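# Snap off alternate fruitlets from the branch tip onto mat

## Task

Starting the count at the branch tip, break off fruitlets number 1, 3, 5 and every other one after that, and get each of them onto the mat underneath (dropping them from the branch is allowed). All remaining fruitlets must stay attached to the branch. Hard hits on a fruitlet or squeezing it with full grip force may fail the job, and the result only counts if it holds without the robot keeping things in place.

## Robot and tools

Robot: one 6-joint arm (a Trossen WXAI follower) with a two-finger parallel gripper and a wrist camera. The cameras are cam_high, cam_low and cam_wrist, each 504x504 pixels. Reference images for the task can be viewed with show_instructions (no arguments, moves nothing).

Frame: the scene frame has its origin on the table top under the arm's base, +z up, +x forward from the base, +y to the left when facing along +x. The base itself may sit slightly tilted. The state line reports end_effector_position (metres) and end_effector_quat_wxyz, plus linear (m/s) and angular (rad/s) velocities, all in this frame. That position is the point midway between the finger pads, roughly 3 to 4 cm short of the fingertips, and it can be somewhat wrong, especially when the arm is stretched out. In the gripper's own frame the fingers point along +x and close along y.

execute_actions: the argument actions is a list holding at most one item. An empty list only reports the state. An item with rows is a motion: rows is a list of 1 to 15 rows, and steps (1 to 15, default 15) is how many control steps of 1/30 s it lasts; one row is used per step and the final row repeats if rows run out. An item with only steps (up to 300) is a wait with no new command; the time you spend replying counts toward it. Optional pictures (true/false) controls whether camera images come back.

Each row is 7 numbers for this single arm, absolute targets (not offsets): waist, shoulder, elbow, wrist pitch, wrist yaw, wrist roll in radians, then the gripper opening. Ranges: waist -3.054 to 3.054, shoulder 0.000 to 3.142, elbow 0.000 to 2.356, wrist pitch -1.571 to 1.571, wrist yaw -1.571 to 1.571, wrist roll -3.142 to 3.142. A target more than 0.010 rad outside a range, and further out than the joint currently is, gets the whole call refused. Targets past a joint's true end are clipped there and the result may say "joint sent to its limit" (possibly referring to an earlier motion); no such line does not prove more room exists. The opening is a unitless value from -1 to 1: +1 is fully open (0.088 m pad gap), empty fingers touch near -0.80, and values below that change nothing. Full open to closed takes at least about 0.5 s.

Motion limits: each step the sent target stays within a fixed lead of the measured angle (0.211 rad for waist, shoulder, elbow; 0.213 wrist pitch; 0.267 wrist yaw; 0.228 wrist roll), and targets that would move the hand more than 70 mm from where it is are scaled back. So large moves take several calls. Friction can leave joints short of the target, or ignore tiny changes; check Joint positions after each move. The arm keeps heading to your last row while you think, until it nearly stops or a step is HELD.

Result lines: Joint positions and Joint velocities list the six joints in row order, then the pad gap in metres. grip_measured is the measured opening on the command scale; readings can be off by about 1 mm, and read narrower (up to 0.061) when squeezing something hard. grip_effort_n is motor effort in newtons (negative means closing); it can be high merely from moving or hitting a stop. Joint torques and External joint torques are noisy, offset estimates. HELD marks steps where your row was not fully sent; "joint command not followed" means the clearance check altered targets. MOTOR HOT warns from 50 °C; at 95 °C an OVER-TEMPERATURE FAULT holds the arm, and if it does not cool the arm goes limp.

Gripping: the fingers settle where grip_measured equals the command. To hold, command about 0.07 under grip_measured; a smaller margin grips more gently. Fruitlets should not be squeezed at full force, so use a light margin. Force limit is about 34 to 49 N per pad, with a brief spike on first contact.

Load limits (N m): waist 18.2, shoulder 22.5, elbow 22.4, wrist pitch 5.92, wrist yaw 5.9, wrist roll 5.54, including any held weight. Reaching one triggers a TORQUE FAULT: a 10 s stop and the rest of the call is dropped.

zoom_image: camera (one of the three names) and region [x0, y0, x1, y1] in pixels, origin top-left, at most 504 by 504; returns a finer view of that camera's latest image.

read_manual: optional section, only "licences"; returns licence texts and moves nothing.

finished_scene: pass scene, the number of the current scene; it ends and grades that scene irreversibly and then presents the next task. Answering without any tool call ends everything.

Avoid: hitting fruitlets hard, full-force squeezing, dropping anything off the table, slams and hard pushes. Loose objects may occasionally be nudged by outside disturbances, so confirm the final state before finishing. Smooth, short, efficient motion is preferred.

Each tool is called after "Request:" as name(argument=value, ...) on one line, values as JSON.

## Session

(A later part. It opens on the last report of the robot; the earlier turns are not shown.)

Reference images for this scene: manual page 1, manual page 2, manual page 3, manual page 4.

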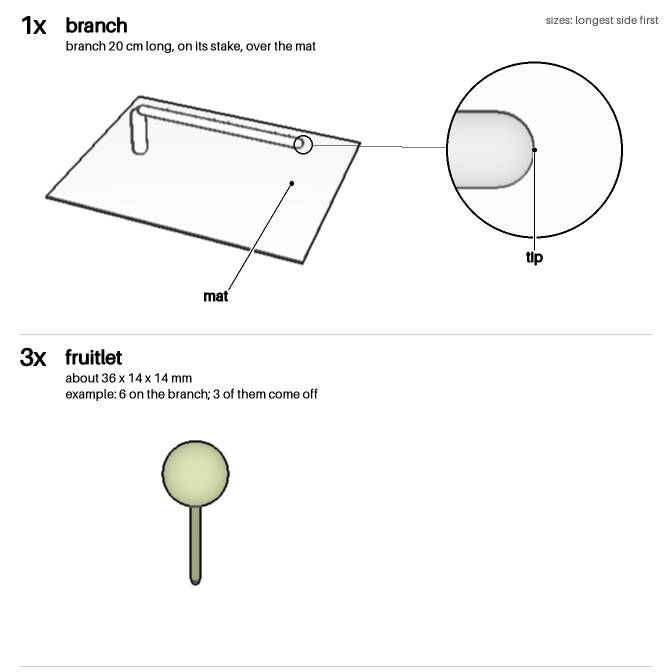

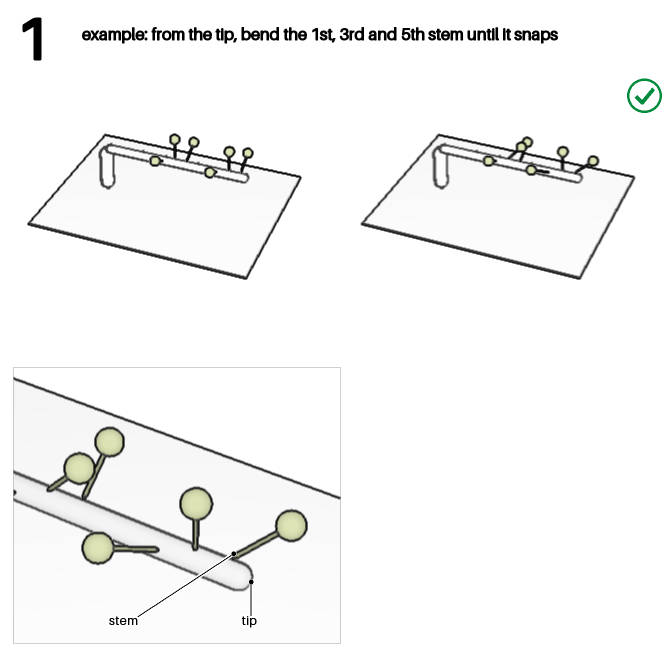

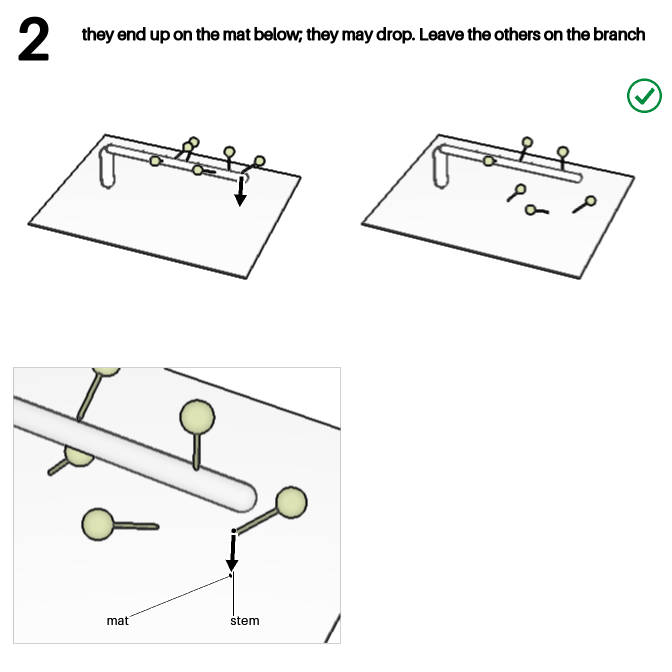

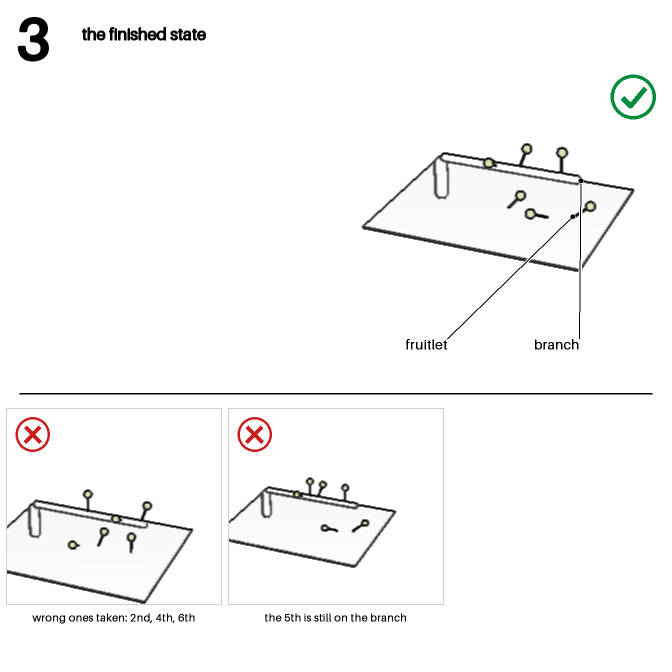

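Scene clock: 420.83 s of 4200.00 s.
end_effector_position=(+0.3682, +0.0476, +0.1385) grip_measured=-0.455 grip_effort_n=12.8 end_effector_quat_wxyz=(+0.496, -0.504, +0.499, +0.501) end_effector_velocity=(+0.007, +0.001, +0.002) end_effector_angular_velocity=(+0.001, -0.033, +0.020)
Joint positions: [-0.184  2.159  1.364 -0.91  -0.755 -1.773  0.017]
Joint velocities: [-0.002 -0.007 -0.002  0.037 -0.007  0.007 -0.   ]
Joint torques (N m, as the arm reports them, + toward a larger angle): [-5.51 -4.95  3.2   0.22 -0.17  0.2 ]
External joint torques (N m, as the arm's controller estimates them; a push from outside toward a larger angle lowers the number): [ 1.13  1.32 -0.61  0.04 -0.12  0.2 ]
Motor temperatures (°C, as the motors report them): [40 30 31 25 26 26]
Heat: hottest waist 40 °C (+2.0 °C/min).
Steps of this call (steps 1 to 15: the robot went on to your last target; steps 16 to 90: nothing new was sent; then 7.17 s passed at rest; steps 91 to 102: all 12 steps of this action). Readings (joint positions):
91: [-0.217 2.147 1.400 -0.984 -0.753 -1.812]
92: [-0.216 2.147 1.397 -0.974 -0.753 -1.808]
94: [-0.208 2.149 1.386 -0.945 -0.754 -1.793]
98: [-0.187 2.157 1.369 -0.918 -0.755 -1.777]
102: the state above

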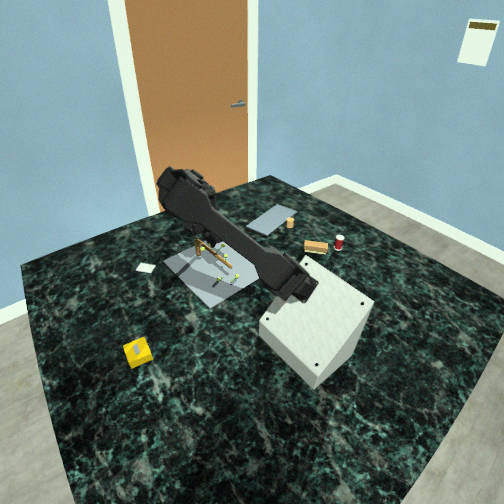

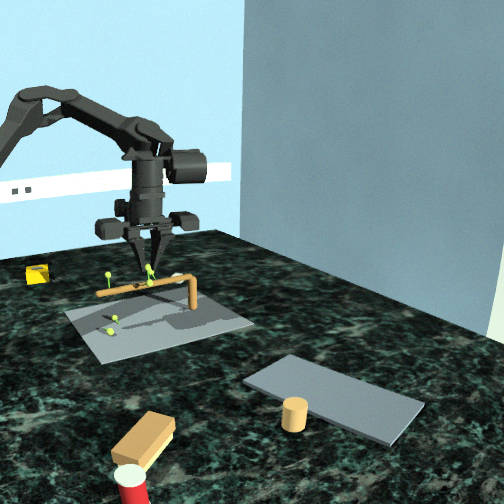

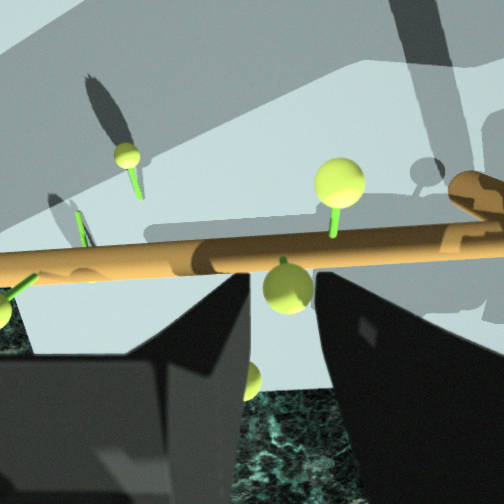

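Request:
execute_actions(actions=[{"rows":[[-0.185,2.150,1.350,-0.903,-0.759,-1.77,-0.452],[-0.186,2.142,1.340,-0.900,-0.759,-1.77,-0.452],[-0.187,2.134,1.328,-0.896,-0.759,-1.772,-0.452],[-0.188,2.126,1.317,-0.893,-0.759,-1.773,-0.452],[-0.189,2.119,1.307,-0.891,-0.759,-1.774,-0.452]],"steps":15}])

Request:
zoom_image(camera="cam_low", region=[80, 230, 220, 330])

Scene clock: 444.83 s of 4200.00 s.
end_effector_position=(+0.3587, +0.0478, +0.1381) grip_measured=-0.455 grip_effort_n=12.3 end_effector_quat_wxyz=(+0.498, -0.501, +0.501, +0.500) end_effector_velocity=(-0.004, +0.001, +0.000) end_effector_angular_velocity=(+0.009, +0.005, -0.017)
Joint positions: [-0.187  2.13   1.315 -0.893 -0.756 -1.771  0.017]
Joint velocities: [-0.002 -0.007 -0.012 -0.007 -0.007  0.007 -0.   ]
Joint torques (N m, as the arm reports them, + toward a larger angle): [-5.58 -7.17  3.08  0.19 -0.16 -0.11]
External joint torques (N m, as the arm's controller estimates them; a push from outside toward a larger angle lowers the number): [ 0.96 -1.21 -0.64  0.01 -0.12 -0.11]
Motor temperatures (°C, as the motors report them): [41 30 30 25 26 26]
Heat: hottest waist 41 °C (+2.0 °C/min).
Steps of this call (steps 1 to 15: the robot went on to your last target; steps 16 to 90: nothing new was sent; then 20.50 s passed at rest; steps 91 to 105: all 15 steps of this action). Readings (joint positions):
91: [-0.184 2.159 1.363 -0.906 -0.756 -1.771]
92: [-0.184 2.158 1.360 -0.904 -0.756 -1.771]
94: [-0.184 2.153 1.346 -0.900 -0.756 -1.771]
98: [-0.186 2.138 1.320 -0.896 -0.756 -1.771]
105: the state above

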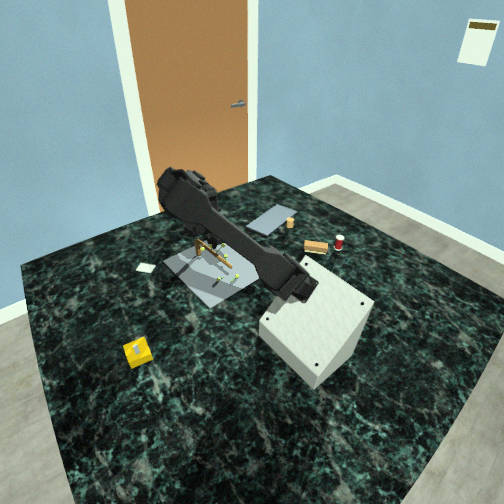

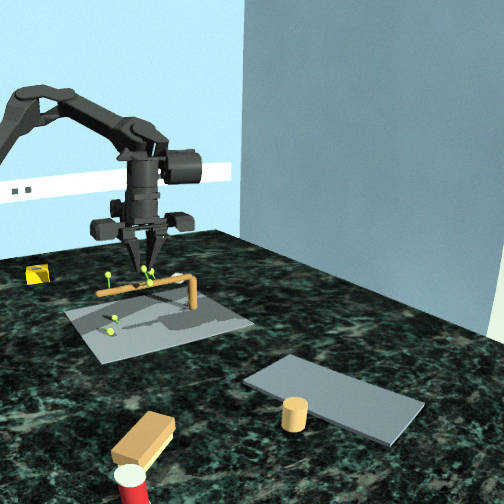

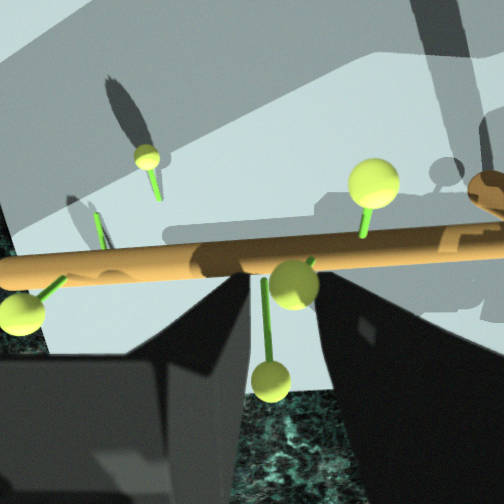

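Region (80, 230, 220, 330) of cam_low's 504x504 image, scaled by 3.600, with more detail than that image has; it fills the top 360 rows of this view, and the rest is white.

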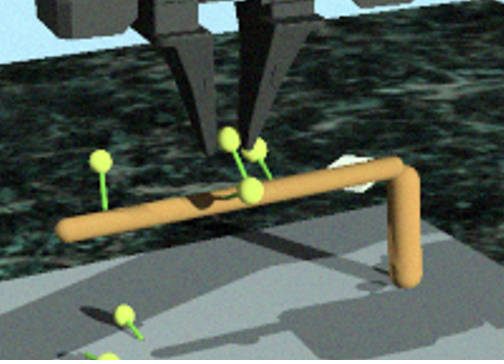

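Request:
execute_actions(actions=[{"rows":[[-0.187,2.112,1.299,-0.889,-0.759,-1.772,-0.452],[-0.186,2.106,1.290,-0.886,-0.759,-1.77,-0.452],[-0.185,2.100,1.281,-0.884,-0.759,-1.768,-0.452],[-0.185,2.095,1.272,-0.881,-0.759,-1.766,-0.452],[-0.184,2.089,1.264,-0.879,-0.759,-1.765,-0.452]],"steps":15}])

Request:
zoom_image(camera="cam_low", region=[80, 230, 220, 330])

Scene clock: 455.57 s of 4200.00 s.
end_effector_position=(+0.3503, +0.0494, +0.1382) grip_measured=-0.454 grip_effort_n=12.3 end_effector_quat_wxyz=(+0.499, -0.501, +0.501, +0.500) end_effector_velocity=(-0.005, -0.001, -0.002) end_effector_angular_velocity=(-0.005, +0.015, -0.003)
Joint positions: [-0.187  2.101  1.273 -0.88  -0.756 -1.771  0.017]
Joint velocities: [ 0.002 -0.002 -0.012 -0.007  0.007 -0.007  0.   ]
Joint torques (N m, as the arm reports them, + toward a larger angle): [-5.08 -7.09  3.09  0.12 -0.15  0.21]
External joint torques (N m, as the arm's controller estimates them; a push from outside toward a larger angle lowers the number): [ 1.21 -1.3  -0.62 -0.06 -0.1   0.21]
Motor temperatures (°C, as the motors report them): [41 31 30 25 26 26]
Heat: hottest waist 41 °C (+2.0 °C/min).
Steps of this call (steps 1 to 15: the robot went on to your last target; steps 16 to 90: nothing new was sent; then 7.23 s passed at rest; steps 91 to 105: all 15 steps of this action). Readings (joint positions):
91: [-0.187 2.129 1.313 -0.892 -0.756 -1.771]
92: [-0.187 2.127 1.310 -0.890 -0.756 -1.771]
94: [-0.187 2.119 1.298 -0.888 -0.756 -1.771]
98: [-0.187 2.105 1.278 -0.883 -0.756 -1.771]
105: the state above

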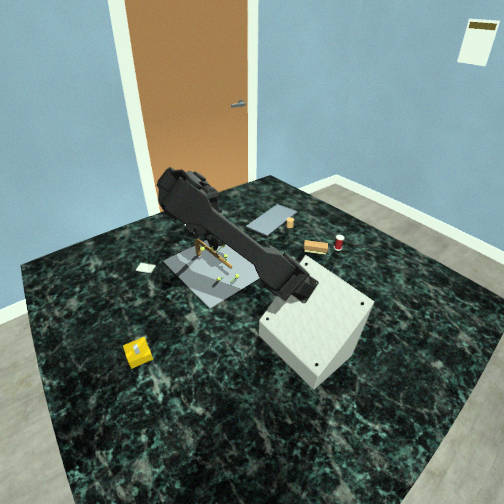

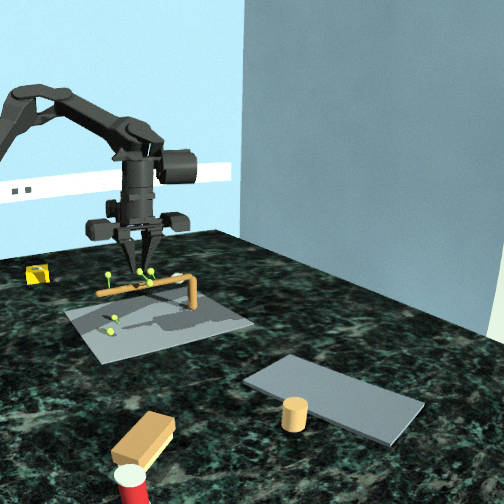

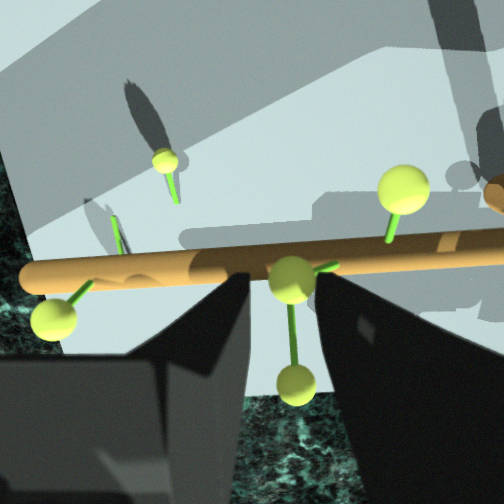

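Region (80, 230, 220, 330) of cam_low's 504x504 image, scaled by 3.600, with more detail than that image has; it fills the top 360 rows of this view, and the rest is white.

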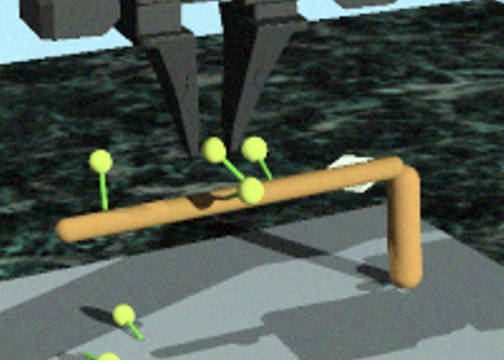

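Request:
execute_actions(actions=[{"rows":[[-0.181,2.084,1.254,-0.872,-0.76,-1.762,-0.452],[-0.178,2.079,1.245,-0.865,-0.76,-1.76,-0.452],[-0.175,2.074,1.235,-0.858,-0.76,-1.757,-0.452],[-0.173,2.069,1.226,-0.851,-0.761,-1.753,-0.452],[-0.171,2.065,1.217,-0.845,-0.761,-1.75,-0.452]],"steps":15}])

Request:
zoom_image(camera="cam_low", region=[80, 230, 220, 330])

Scene clock: 465.53 s of 4200.00 s.
end_effector_position=(+0.3423, +0.0525, +0.1328) grip_measured=-0.454 grip_effort_n=12.3 end_effector_quat_wxyz=(+0.497, -0.501, +0.501, +0.501) end_effector_velocity=(+0.002, +0.003, +0.003) end_effector_angular_velocity=(+0.005, -0.015, +0.003)
Joint positions: [-0.173  2.077  1.225 -0.848 -0.758 -1.757  0.017]
Joint velocities: [-0.002 -0.012 -0.002  0.007 -0.007  0.007 -0.   ]
Joint torques (N m, as the arm reports them, + toward a larger angle): [-5.01 -6.85  3.05  0.21 -0.19  0.21]
External joint torques (N m, as the arm's controller estimates them; a push from outside toward a larger angle lowers the number): [ 1.12 -1.16 -0.59  0.03 -0.13  0.2 ]
Motor temperatures (°C, as the motors report them): [41 32 30 25 26 26]
Heat: hottest waist 41 °C (+1.0 °C/min).
Steps of this call (steps 1 to 15: the robot went on to your last target; steps 16 to 90: nothing new was sent; then 6.47 s passed at rest; steps 91 to 105: all 15 steps of this action). Readings (joint positions):
91: [-0.187 2.100 1.270 -0.877 -0.756 -1.770]
92: [-0.186 2.098 1.266 -0.874 -0.756 -1.769]
94: [-0.182 2.090 1.253 -0.866 -0.757 -1.765]
98: [-0.174 2.080 1.231 -0.853 -0.758 -1.759]
105: the state above

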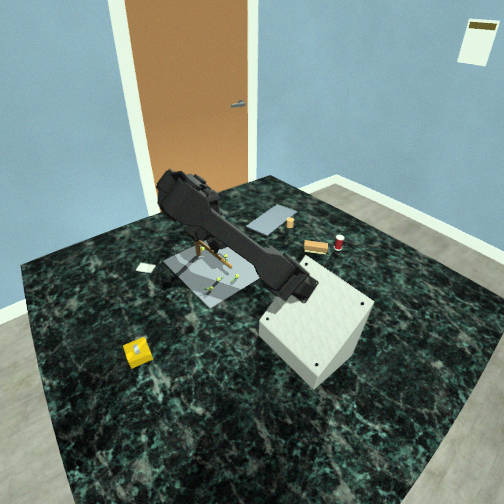

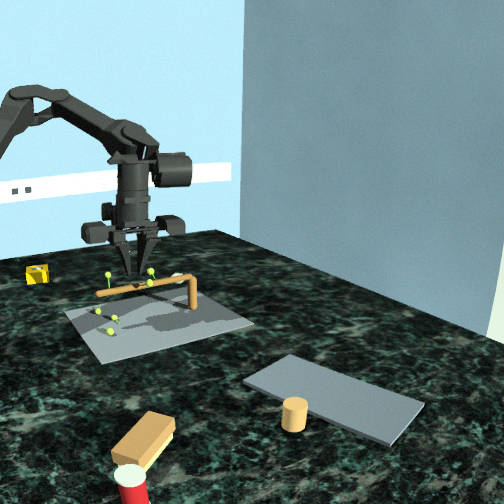

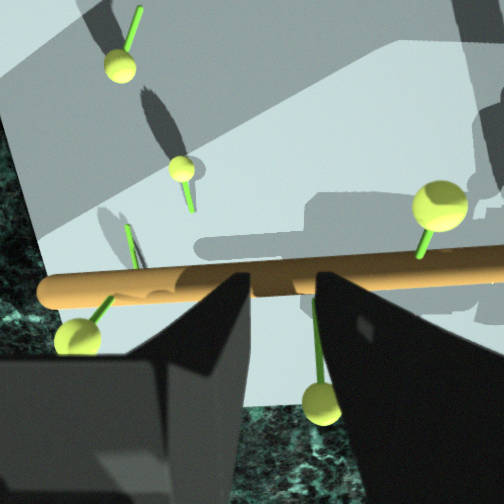

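Region (80, 230, 220, 330) of cam_low's 504x504 image, scaled by 3.600, with more detail than that image has; it fills the top 360 rows of this view, and the rest is white.

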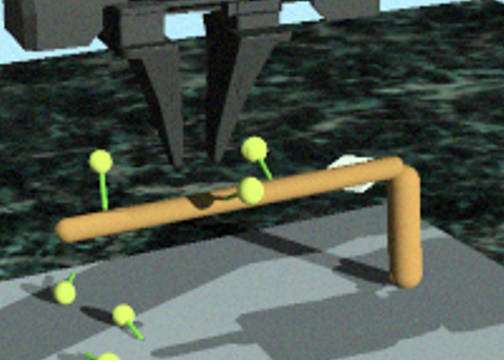

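Request:
execute_actions(actions=[{"rows":[[-0.19,2.06,1.235,-0.885,-0.758,-1.775,-0.452],[-0.21,2.05,1.255,-0.925,-0.755,-1.80,-0.452],[-0.23,2.04,1.275,-0.965,-0.752,-1.83,-0.452],[-0.245,2.03,1.295,-1.0,-0.749,-1.85,-0.452],[-0.26,2.025,1.31,-1.035,-0.746,-1.87,-0.452]],"steps":12}])

Request:
zoom_image(camera="cam_low", region=[50, 250, 270, 380])

Request:
zoom_image(camera="cam_high", region=[150, 220, 280, 320])

Scene clock: 475.40 s of 4200.00 s.
end_effector_position=(+0.3429, +0.0543, +0.1780) grip_measured=-0.454 grip_effort_n=12.3 end_effector_quat_wxyz=(+0.502, -0.508, +0.494, +0.496) end_effector_velocity=(-0.015, +0.000, +0.000) end_effector_angular_velocity=(-0.005, +0.061, -0.006)
Joint positions: [-0.261  2.03   1.305 -1.025 -0.751 -1.859  0.017]
Joint velocities: [-0.002 -0.002 -0.002 -0.081  0.022 -0.051 -0.   ]
Joint torques (N m, as the arm reports them, + toward a larger angle): [-4.94 -5.83  4.77 -0.09  0.09 -0.27]
External joint torques (N m, as the arm's controller estimates them; a push from outside toward a larger angle lowers the number): [ 1.23 -0.74  0.87 -0.28  0.12 -0.27]
Motor temperatures (°C, as the motors report them): [41 32 30 25 26 26]
Heat: hottest waist 41 °C (+1.0 °C/min).
Steps of this call (steps 1 to 15: the robot went on to your last target; steps 16 to 160: nothing new was sent; then 4.13 s passed at rest; steps 161 to 172: all 12 steps of this action). Readings (joint positions):
161: [-0.174 2.076 1.224 -0.852 -0.758 -1.756]
162: [-0.178 2.074 1.229 -0.872 -0.758 -1.763]
164: [-0.199 2.067 1.245 -0.928 -0.757 -1.797]
168: [-0.252 2.040 1.291 -1.003 -0.752 -1.846]
172: the state above

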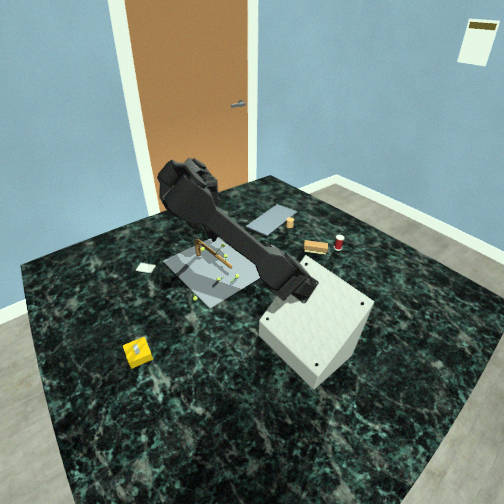

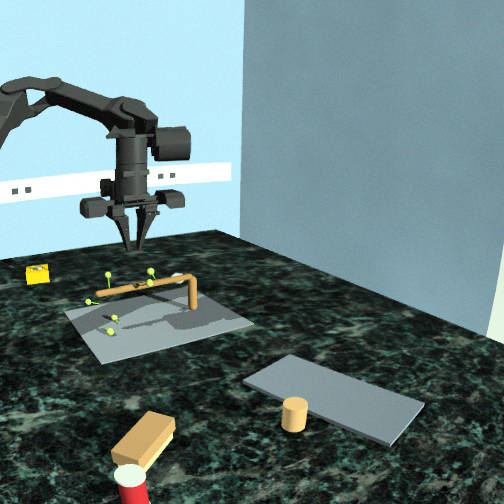

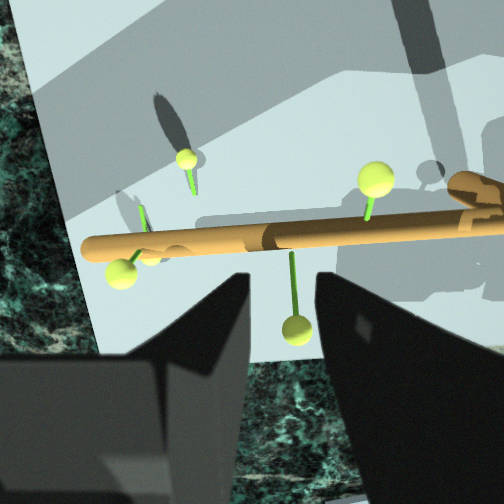

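Region (50, 250, 270, 380) of cam_low's 504x504 image, scaled by 2.291, with more detail than that image has; it fills the top 298 rows of this view, and the rest is white.

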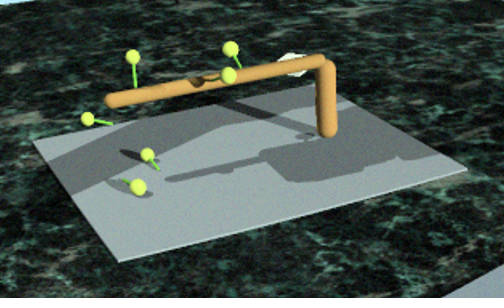

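Region (150, 220, 280, 320) of cam_high's 504x504 image, scaled by 3.877, with more detail than that image has; it fills the top 388 rows of this view, and the rest is white.

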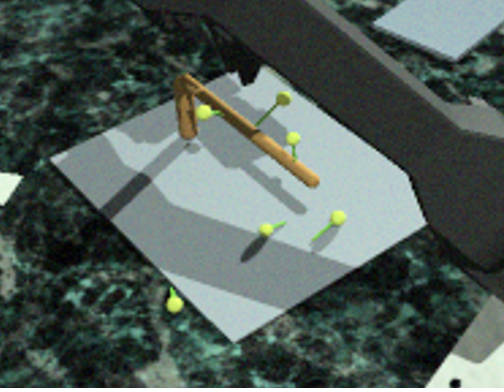

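Request:
execute_actions(actions=[{"rows":[[-0.24,2.0,1.29,-1.025,-0.752,-1.83,-0.452],[-0.215,1.965,1.265,-1.015,-0.754,-1.795,-0.452],[-0.19,1.93,1.24,-1.0,-0.756,-1.76,-0.452],[-0.165,1.895,1.215,-0.99,-0.758,-1.725,-0.452],[-0.14,1.865,1.19,-0.975,-0.76,-1.69,-0.452],[-0.115,1.835,1.17,-0.965,-0.761,-1.655,-0.452],[-0.09,1.805,1.15,-0.95,-0.763,-1.62,-0.452],[-0.065,1.775,1.13,-0.94,-0.764,-1.59,-0.452],[-0.042,1.75,1.11,-0.925,-0.765,-1.56,-0.452],[-0.022,1.725,1.092,-0.915,-0.766,-1.535,-0.452],[-0.008,1.705,1.078,-0.905,-0.767,-1.518,-0.452],[0.002,1.69,1.065,-0.90,-0.768,-1.509,-0.452]],"steps":15}], pictures=false)

Request:
execute_actions(actions=[{"steps":8}])

Scene clock: 500.97 s of 4200.00 s.
end_effector_position=(+0.2931, +0.1485, +0.1516) grip_measured=-0.454 grip_effort_n=12.3 end_effector_quat_wxyz=(+0.495, -0.504, +0.497, +0.503) end_effector_velocity=(-0.034, +0.038, -0.011) end_effector_angular_velocity=(+0.013, -0.034, -0.013)
Joint positions: [-0.006  1.712  1.088 -0.912 -0.766 -1.535  0.017]
Joint velocities: [ 0.12  -0.203 -0.164  0.125 -0.007  0.212 -0.   ]
Joint torques (N m, as the arm reports them, + toward a larger angle): [-4.56 -5.1   3.09  0.29 -0.09  0.22]
External joint torques (N m, as the arm's controller estimates them; a push from outside toward a larger angle lowers the number): [ 0.99 -0.86 -0.59  0.   -0.11  0.2 ]
Motor temperatures (°C, as the motors report them): [40 32 31 25 26 26]
Heat: hottest waist 40 °C (-1.0 °C/min).
Steps of this call (steps 1 to 15: the robot went on to your last target; steps 16 to 90: nothing new was sent; then 22.07 s passed at rest; steps 91 to 105: all 15 steps of this action). Readings (joint positions):
91: [-0.259 2.027 1.305 -1.033 -0.749 -1.862]
92: [-0.254 2.019 1.298 -1.026 -0.749 -1.847]
94: [-0.228 1.981 1.267 -1.012 -0.749 -1.798]
98: [-0.129 1.862 1.189 -0.970 -0.757 -1.677]
105: the state above

Scene clock: 501.23 s of 4200.00 s.
end_effector_position=(+0.2901, +0.1489, +0.1503) grip_measured=-0.454 grip_effort_n=12.3 end_effector_quat_wxyz=(+0.498, -0.501, +0.500, +0.500) end_effector_velocity=(-0.002, +0.004, +0.002) end_effector_angular_velocity=(+0.008, -0.010, +0.006)
Joint positions: [-0.001  1.702  1.073 -0.903 -0.766 -1.517  0.017]
Joint velocities: [ 0.002 -0.022 -0.012  0.007 -0.007  0.007 -0.   ]
Joint torques (N m, as the arm reports them, + toward a larger angle): [-3.88 -5.77  3.17  0.22 -0.12  0.22]
External joint torques (N m, as the arm's controller estimates them; a push from outside toward a larger angle lowers the number): [ 1.02 -1.06 -0.59  0.03 -0.06  0.22]
Motor temperatures (°C, as the motors report them): [40 32 31 25 26 26]
Heat: hottest waist 40 °C (-1.0 °C/min).
Steps of this call (steps 1 to 8: the robot went on to your last target). Readings (joint positions):
1: [-0.003 1.708 1.084 -0.909 -0.766 -1.530]
2: [-0.002 1.706 1.081 -0.907 -0.766 -1.526]
4: [-0.002 1.704 1.076 -0.905 -0.766 -1.521]
8: the state above

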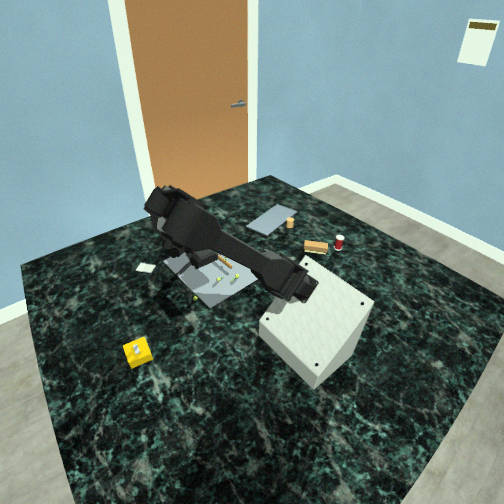

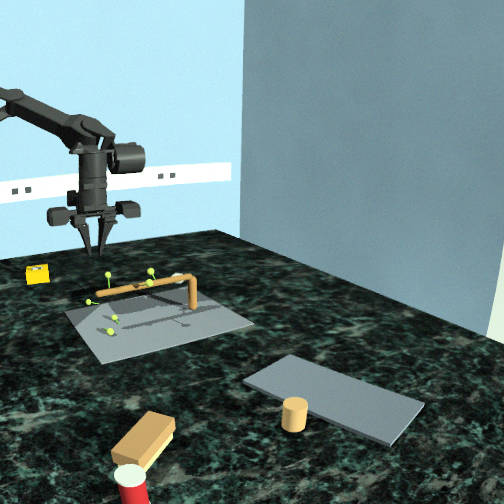

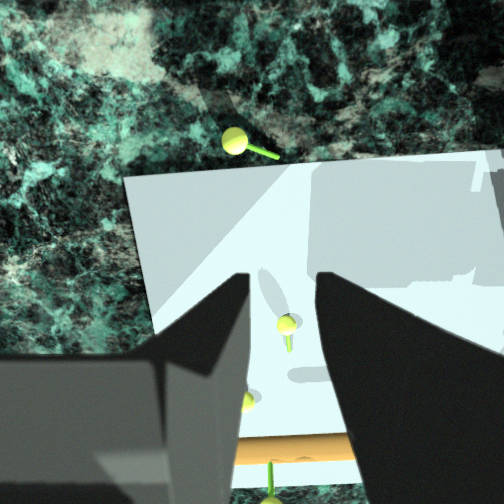

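Request:
execute_actions(actions=[{"rows":[[0.025,1.692,1.05,-0.86,-0.764,-1.60,-0.43],[0.05,1.694,1.03,-0.82,-0.76,-1.70,-0.41],[0.075,1.696,1.01,-0.78,-0.757,-1.80,-0.39],[0.10,1.698,0.99,-0.74,-0.753,-1.90,-0.37],[0.125,1.70,0.97,-0.70,-0.75,-2.0,-0.35],[0.15,1.70,0.955,-0.66,-0.746,-2.08,-0.33],[0.175,1.70,0.94,-0.62,-0.742,-2.16,-0.31],[0.20,1.70,0.92,-0.58,-0.738,-2.24,-0.31],[0.22,1.70,0.905,-0.545,-0.735,-2.31,-0.31],[0.234,1.70,0.893,-0.519,-0.732,-2.366,-0.31]],"steps":15}])

Scene clock: 528.50 s of 4200.00 s.
end_effector_position=(+0.2719, +0.1702, +0.0802) grip_measured=-0.316 grip_effort_n=12.8 end_effector_quat_wxyz=(-0.167, +0.683, -0.172, -0.690) end_effector_velocity=(+0.010, +0.003, -0.012) end_effector_angular_velocity=(+0.036, -0.071, +0.787)
Joint positions: [ 0.228  1.699  0.904 -0.538 -0.737 -2.299  0.024]
Joint velocities: [ 0.027 -0.002 -0.056  0.183  0.007 -0.681  0.002]
Joint torques (N m, as the arm reports them, + toward a larger angle): [-3.82 -4.88  2.48  0.21  0.07 -0.28]
External joint torques (N m, as the arm's controller estimates them; a push from outside toward a larger angle lowers the number): [ 0.9   0.34 -0.62  0.01  0.1  -0.25]
Motor temperatures (°C, as the motors report them): [39 32 30 25 26 26]
Heat: hottest waist 39 °C (-2.0 °C/min).
Steps of this call (steps 1 to 30: the robot went on to your last target; steps 31 to 90: nothing new was sent; then 23.77 s passed at rest; steps 91 to 105: all 15 steps of this action). Readings (joint positions):
91: [0.002 1.700 1.069 -0.892 -0.766 -1.529]
92: [0.009 1.699 1.062 -0.872 -0.766 -1.572]
94: [0.040 1.699 1.039 -0.816 -0.763 -1.695]
98: [0.136 1.699 0.970 -0.678 -0.750 -1.943]
105: the state above

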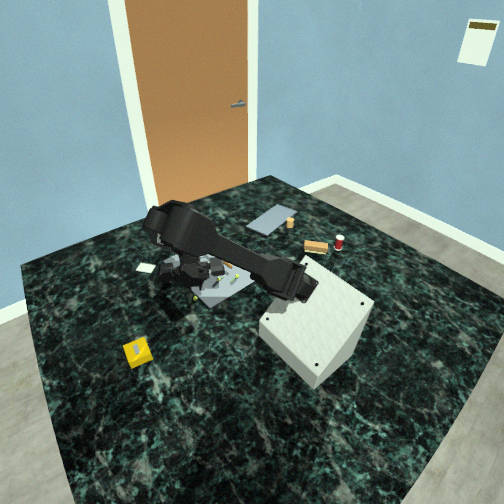

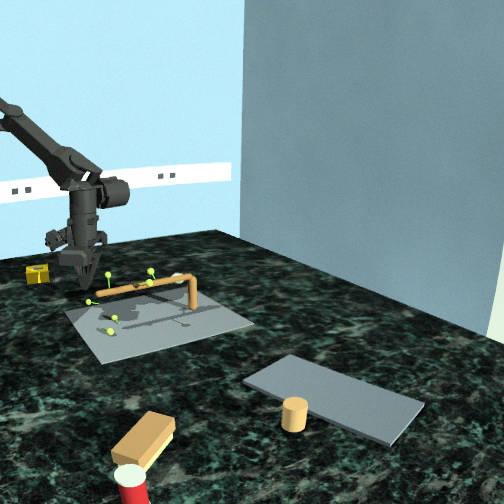

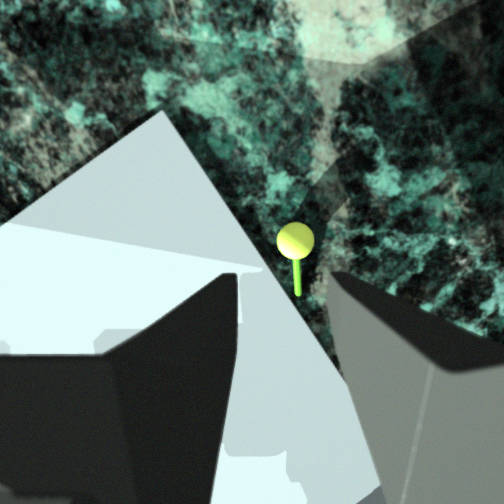

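Request:
execute_actions(actions=[{"steps":5}])

Scene clock: 534.20 s of 4200.00 s.
end_effector_position=(+0.2729, +0.1704, +0.0791) grip_measured=-0.313 grip_effort_n=12.8 end_effector_quat_wxyz=(-0.144, +0.690, -0.146, -0.694) end_effector_velocity=(-0.001, +0.003, +0.001) end_effector_angular_velocity=(+0.020, +0.008, +0.004)
Joint positions: [ 0.231  1.699  0.899 -0.521 -0.735 -2.359  0.024]
Joint velocities: [-0.002 -0.002  0.002 -0.007 -0.022 -0.007  0.   ]
Joint torques (N m, as the arm reports them, + toward a larger angle): [-3.59 -4.92  2.43  0.19  0.06 -0.27]
External joint torques (N m, as the arm's controller estimates them; a push from outside toward a larger angle lowers the number): [ 0.92  0.19 -0.57  0.02  0.11 -0.27]
Motor temperatures (°C, as the motors report them): [39 32 30 25 26 26]
Heat: hottest waist 39 °C (-2.0 °C/min).
Steps of this call (steps 1 to 30: the robot went on to your last target; steps 31 to 90: nothing new was sent; then 2.70 s passed at rest). Readings (joint positions):
1: [0.229 1.699 0.903 -0.533 -0.737 -2.316]
2: [0.229 1.699 0.902 -0.529 -0.736 -2.328]
4: [0.230 1.699 0.901 -0.525 -0.735 -2.343]
8: [0.231 1.699 0.900 -0.523 -0.735 -2.355]
90: the state above
The arm was judged still, so your last target was given up. Only a new action makes it travel on or press farther. Fingers that are still opening or closing keep moving.

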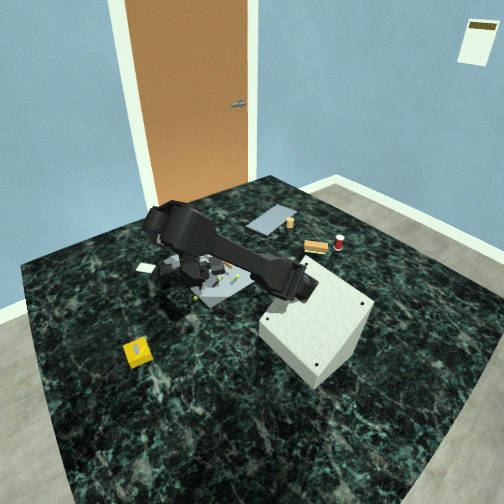

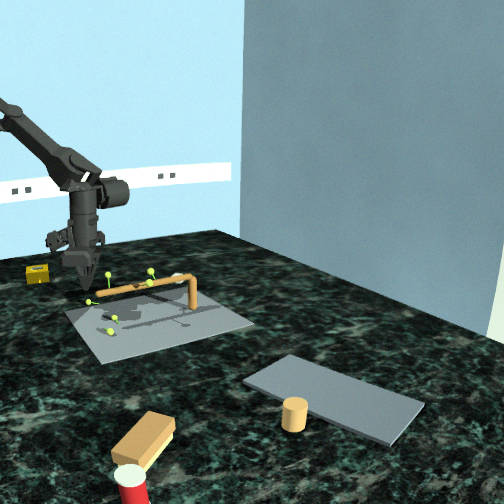

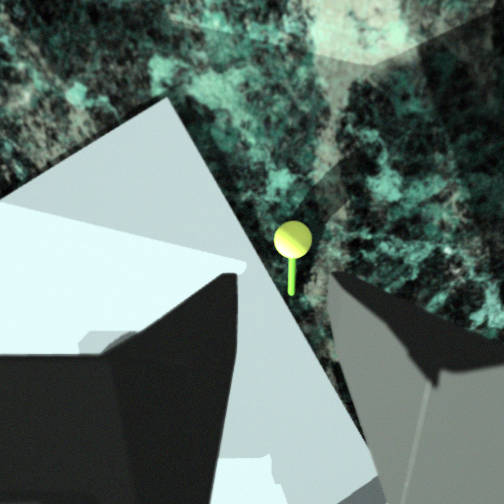

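Request:
execute_actions(actions=[{"rows":[[0.243,1.712,0.898,-0.50,-0.73,-2.352,-0.31],[0.255,1.724,0.893,-0.475,-0.727,-2.338,-0.31],[0.267,1.736,0.888,-0.45,-0.723,-2.323,-0.31],[0.279,1.748,0.882,-0.422,-0.719,-2.308,-0.31],[0.292,1.761,0.876,-0.395,-0.715,-2.294,-0.31]],"steps":15}])

Scene clock: 550.27 s of 4200.00 s.
end_effector_position=(+0.2749, +0.1726, +0.0555) grip_measured=-0.313 grip_effort_n=12.8 end_effector_quat_wxyz=(-0.138, +0.693, -0.139, -0.694) end_effector_velocity=(+0.001, +0.001, +0.001) end_effector_angular_velocity=(+0.009, -0.004, +0.010)
Joint positions: [ 0.289  1.75   0.881 -0.399 -0.719 -2.302  0.024]
Joint velocities: [-0.002 -0.002 -0.002  0.007 -0.007 -0.007 -0.   ]
Joint torques (N m, as the arm reports them, + toward a larger angle): [-3.63 -3.96  2.31  0.19  0.07  0.23]
External joint torques (N m, as the arm's controller estimates them; a push from outside toward a larger angle lowers the number): [ 0.94  1.25 -0.22  0.04  0.1   0.23]
Motor temperatures (°C, as the motors report them): [38 32 30 25 26 26]
Heat: hottest waist 38 °C (-3.0 °C/min).
Steps of this call (steps 1 to 90: nothing new was sent; then 12.57 s passed at rest; steps 91 to 105: all 15 steps of this action). Readings (joint positions):
91: [0.232 1.699 0.899 -0.517 -0.734 -2.359]
92: [0.236 1.701 0.899 -0.507 -0.733 -2.359]
94: [0.250 1.712 0.898 -0.471 -0.729 -2.342]
98: [0.283 1.742 0.886 -0.418 -0.721 -2.312]
105: the state above

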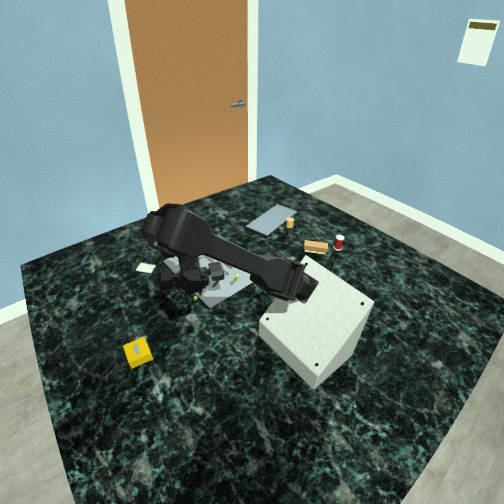

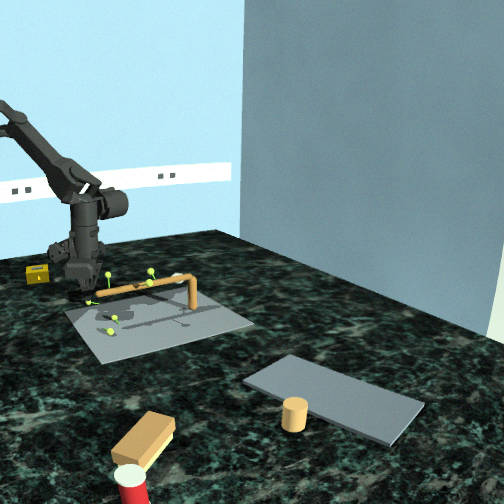

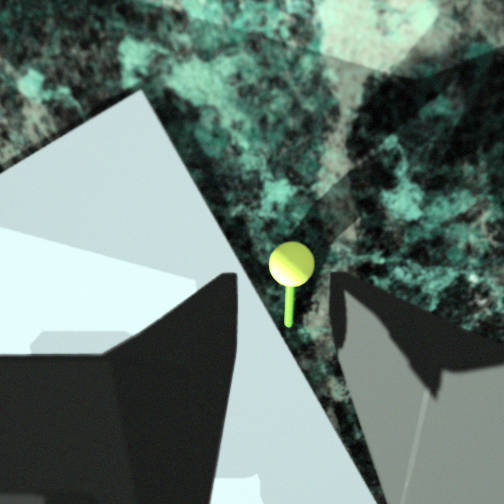

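Request:
execute_actions(actions=[{"rows":[[0.298,1.767,0.879,-0.385,-0.713,-2.285,-0.31],[0.304,1.773,0.881,-0.375,-0.711,-2.278,-0.31],[0.310,1.778,0.883,-0.364,-0.709,-2.27,-0.31],[0.316,1.783,0.885,-0.354,-0.708,-2.262,-0.31]],"steps":12}])

Request:
zoom_image(camera="cam_low", region=[40, 240, 180, 340])

Scene clock: 560.70 s of 4200.00 s.
end_effector_position=(+0.2759, +0.1749, +0.0464) grip_measured=-0.313 grip_effort_n=12.8 end_effector_quat_wxyz=(-0.139, +0.692, -0.140, -0.694) end_effector_velocity=(+0.001, +0.001, +0.001) end_effector_angular_velocity=(+0.009, -0.003, -0.004)
Joint positions: [ 0.313  1.771  0.881 -0.357 -0.711 -2.269  0.024]
Joint velocities: [-0.002 -0.002 -0.002  0.007 -0.007  0.007  0.   ]
Joint torques (N m, as the arm reports them, + toward a larger angle): [-3.68 -4.    3.18  0.21  0.06  0.22]
External joint torques (N m, as the arm's controller estimates them; a push from outside toward a larger angle lowers the number): [0.93 1.38 0.71 0.05 0.1  0.22]
Motor temperatures (°C, as the motors report them): [38 31 30 25 26 26]
Heat: hottest waist 38 °C (-2.0 °C/min).
Steps of this call (steps 1 to 15: the robot went on to your last target; steps 16 to 90: nothing new was sent; then 7.03 s passed at rest; steps 91 to 102: all 12 steps of this action). Readings (joint positions):
91: [0.290 1.751 0.881 -0.395 -0.718 -2.298]
92: [0.292 1.753 0.881 -0.390 -0.717 -2.294]
94: [0.300 1.760 0.881 -0.375 -0.714 -2.283]
98: [0.312 1.770 0.881 -0.362 -0.712 -2.272]
102: the state above

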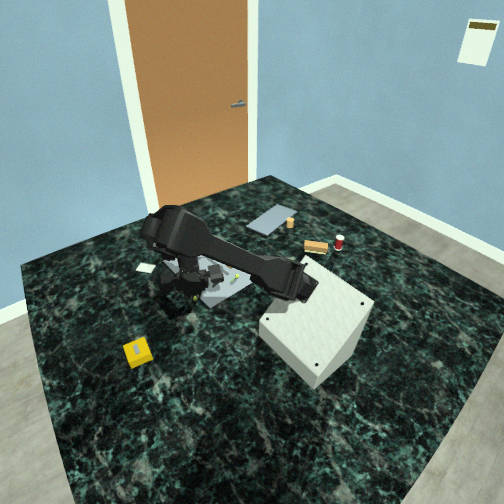

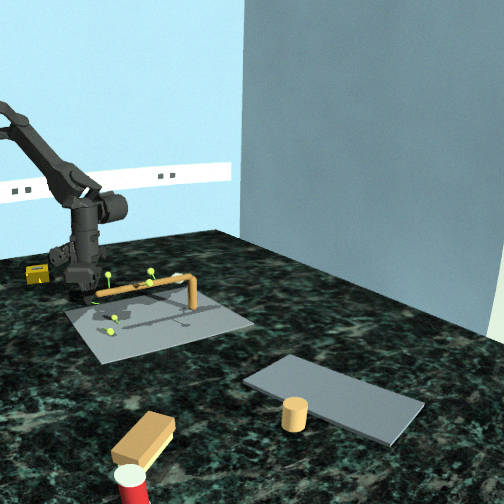

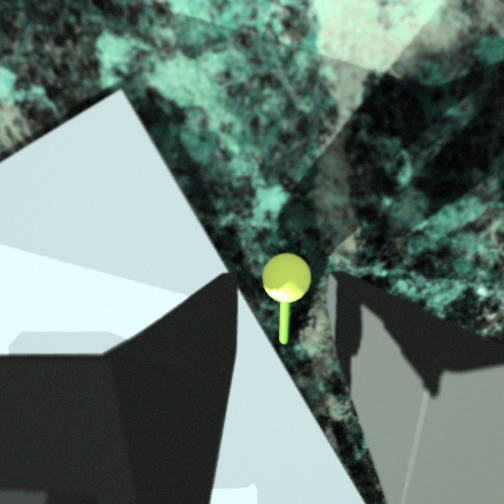

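Region (40, 240, 180, 340) of cam_low's 504x504 image, scaled by 3.600, with more detail than that image has; it fills the top 360 rows of this view, and the rest is white.

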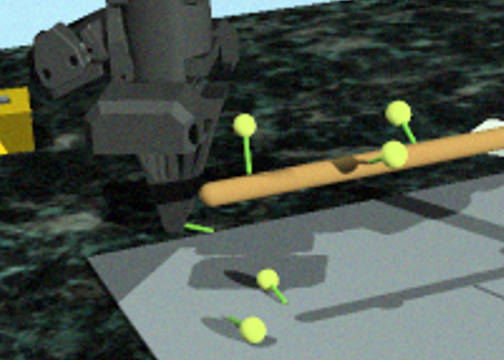

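Request:
execute_actions(actions=[{"rows":[[0.320,1.787,0.876,-0.344,-0.707,-2.257,-0.31],[0.324,1.790,0.872,-0.337,-0.706,-2.252,-0.31],[0.327,1.792,0.870,-0.331,-0.706,-2.248,-0.31]],"steps":10}])

Request:
zoom_image(camera="cam_low", region=[40, 240, 180, 340])

Scene clock: 567.23 s of 4200.00 s.
end_effector_position=(+0.2754, +0.1751, +0.0418) grip_measured=-0.313 grip_effort_n=12.8 end_effector_quat_wxyz=(-0.139, +0.692, -0.139, -0.694) end_effector_velocity=(+0.000, -0.000, +0.002) end_effector_angular_velocity=(+0.009, -0.007, -0.022)
Joint positions: [ 0.324  1.781  0.876 -0.335 -0.71  -2.255  0.024]
Joint velocities: [-0.007 -0.007 -0.007  0.007 -0.007  0.022 -0.   ]
Joint torques (N m, as the arm reports them, + toward a larger angle): [-3.67 -4.05  2.    0.2   0.06  0.22]
External joint torques (N m, as the arm's controller estimates them; a push from outside toward a larger angle lowers the number): [ 0.98  1.44 -0.46  0.02  0.11  0.22]
Motor temperatures (°C, as the motors report them): [38 31 30 25 26 26]
Heat: hottest waist 38 °C (-2.0 °C/min).
Steps of this call (steps 1 to 15: the robot went on to your last target; steps 16 to 90: nothing new was sent; then 3.20 s passed at rest; steps 91 to 100: all 10 steps of this action). Readings (joint positions):
91: [0.314 1.772 0.881 -0.354 -0.711 -2.267]
92: [0.315 1.774 0.880 -0.350 -0.710 -2.265]
94: [0.320 1.777 0.880 -0.341 -0.710 -2.260]
98: [0.324 1.780 0.876 -0.336 -0.710 -2.256]
100: the state above

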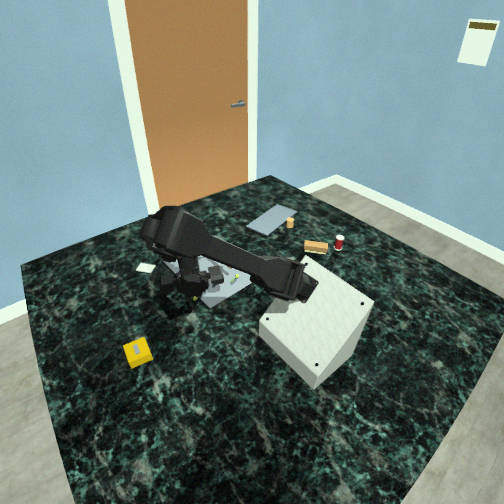

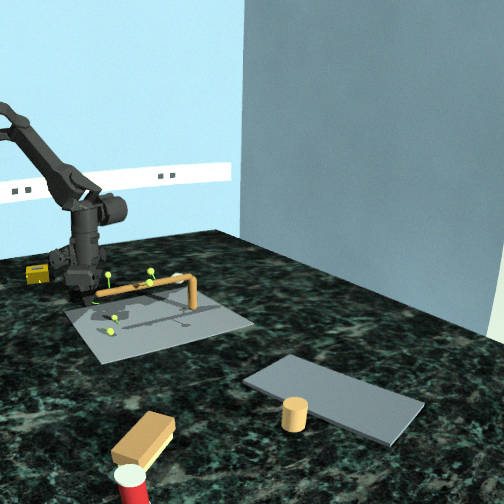

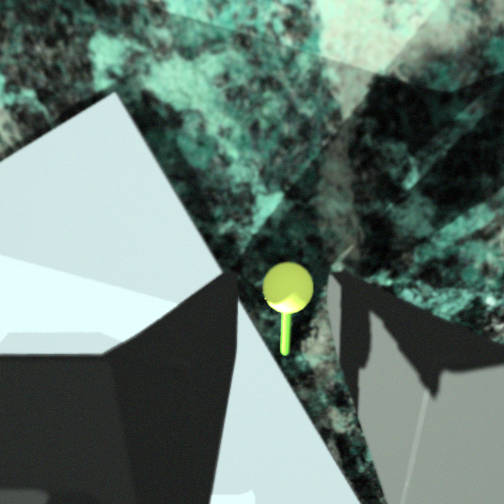

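Region (40, 240, 180, 340) of cam_low's 504x504 image, scaled by 3.600, with more detail than that image has; it fills the top 360 rows of this view, and the rest is white.

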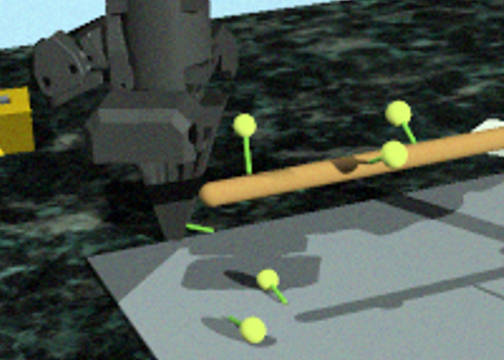

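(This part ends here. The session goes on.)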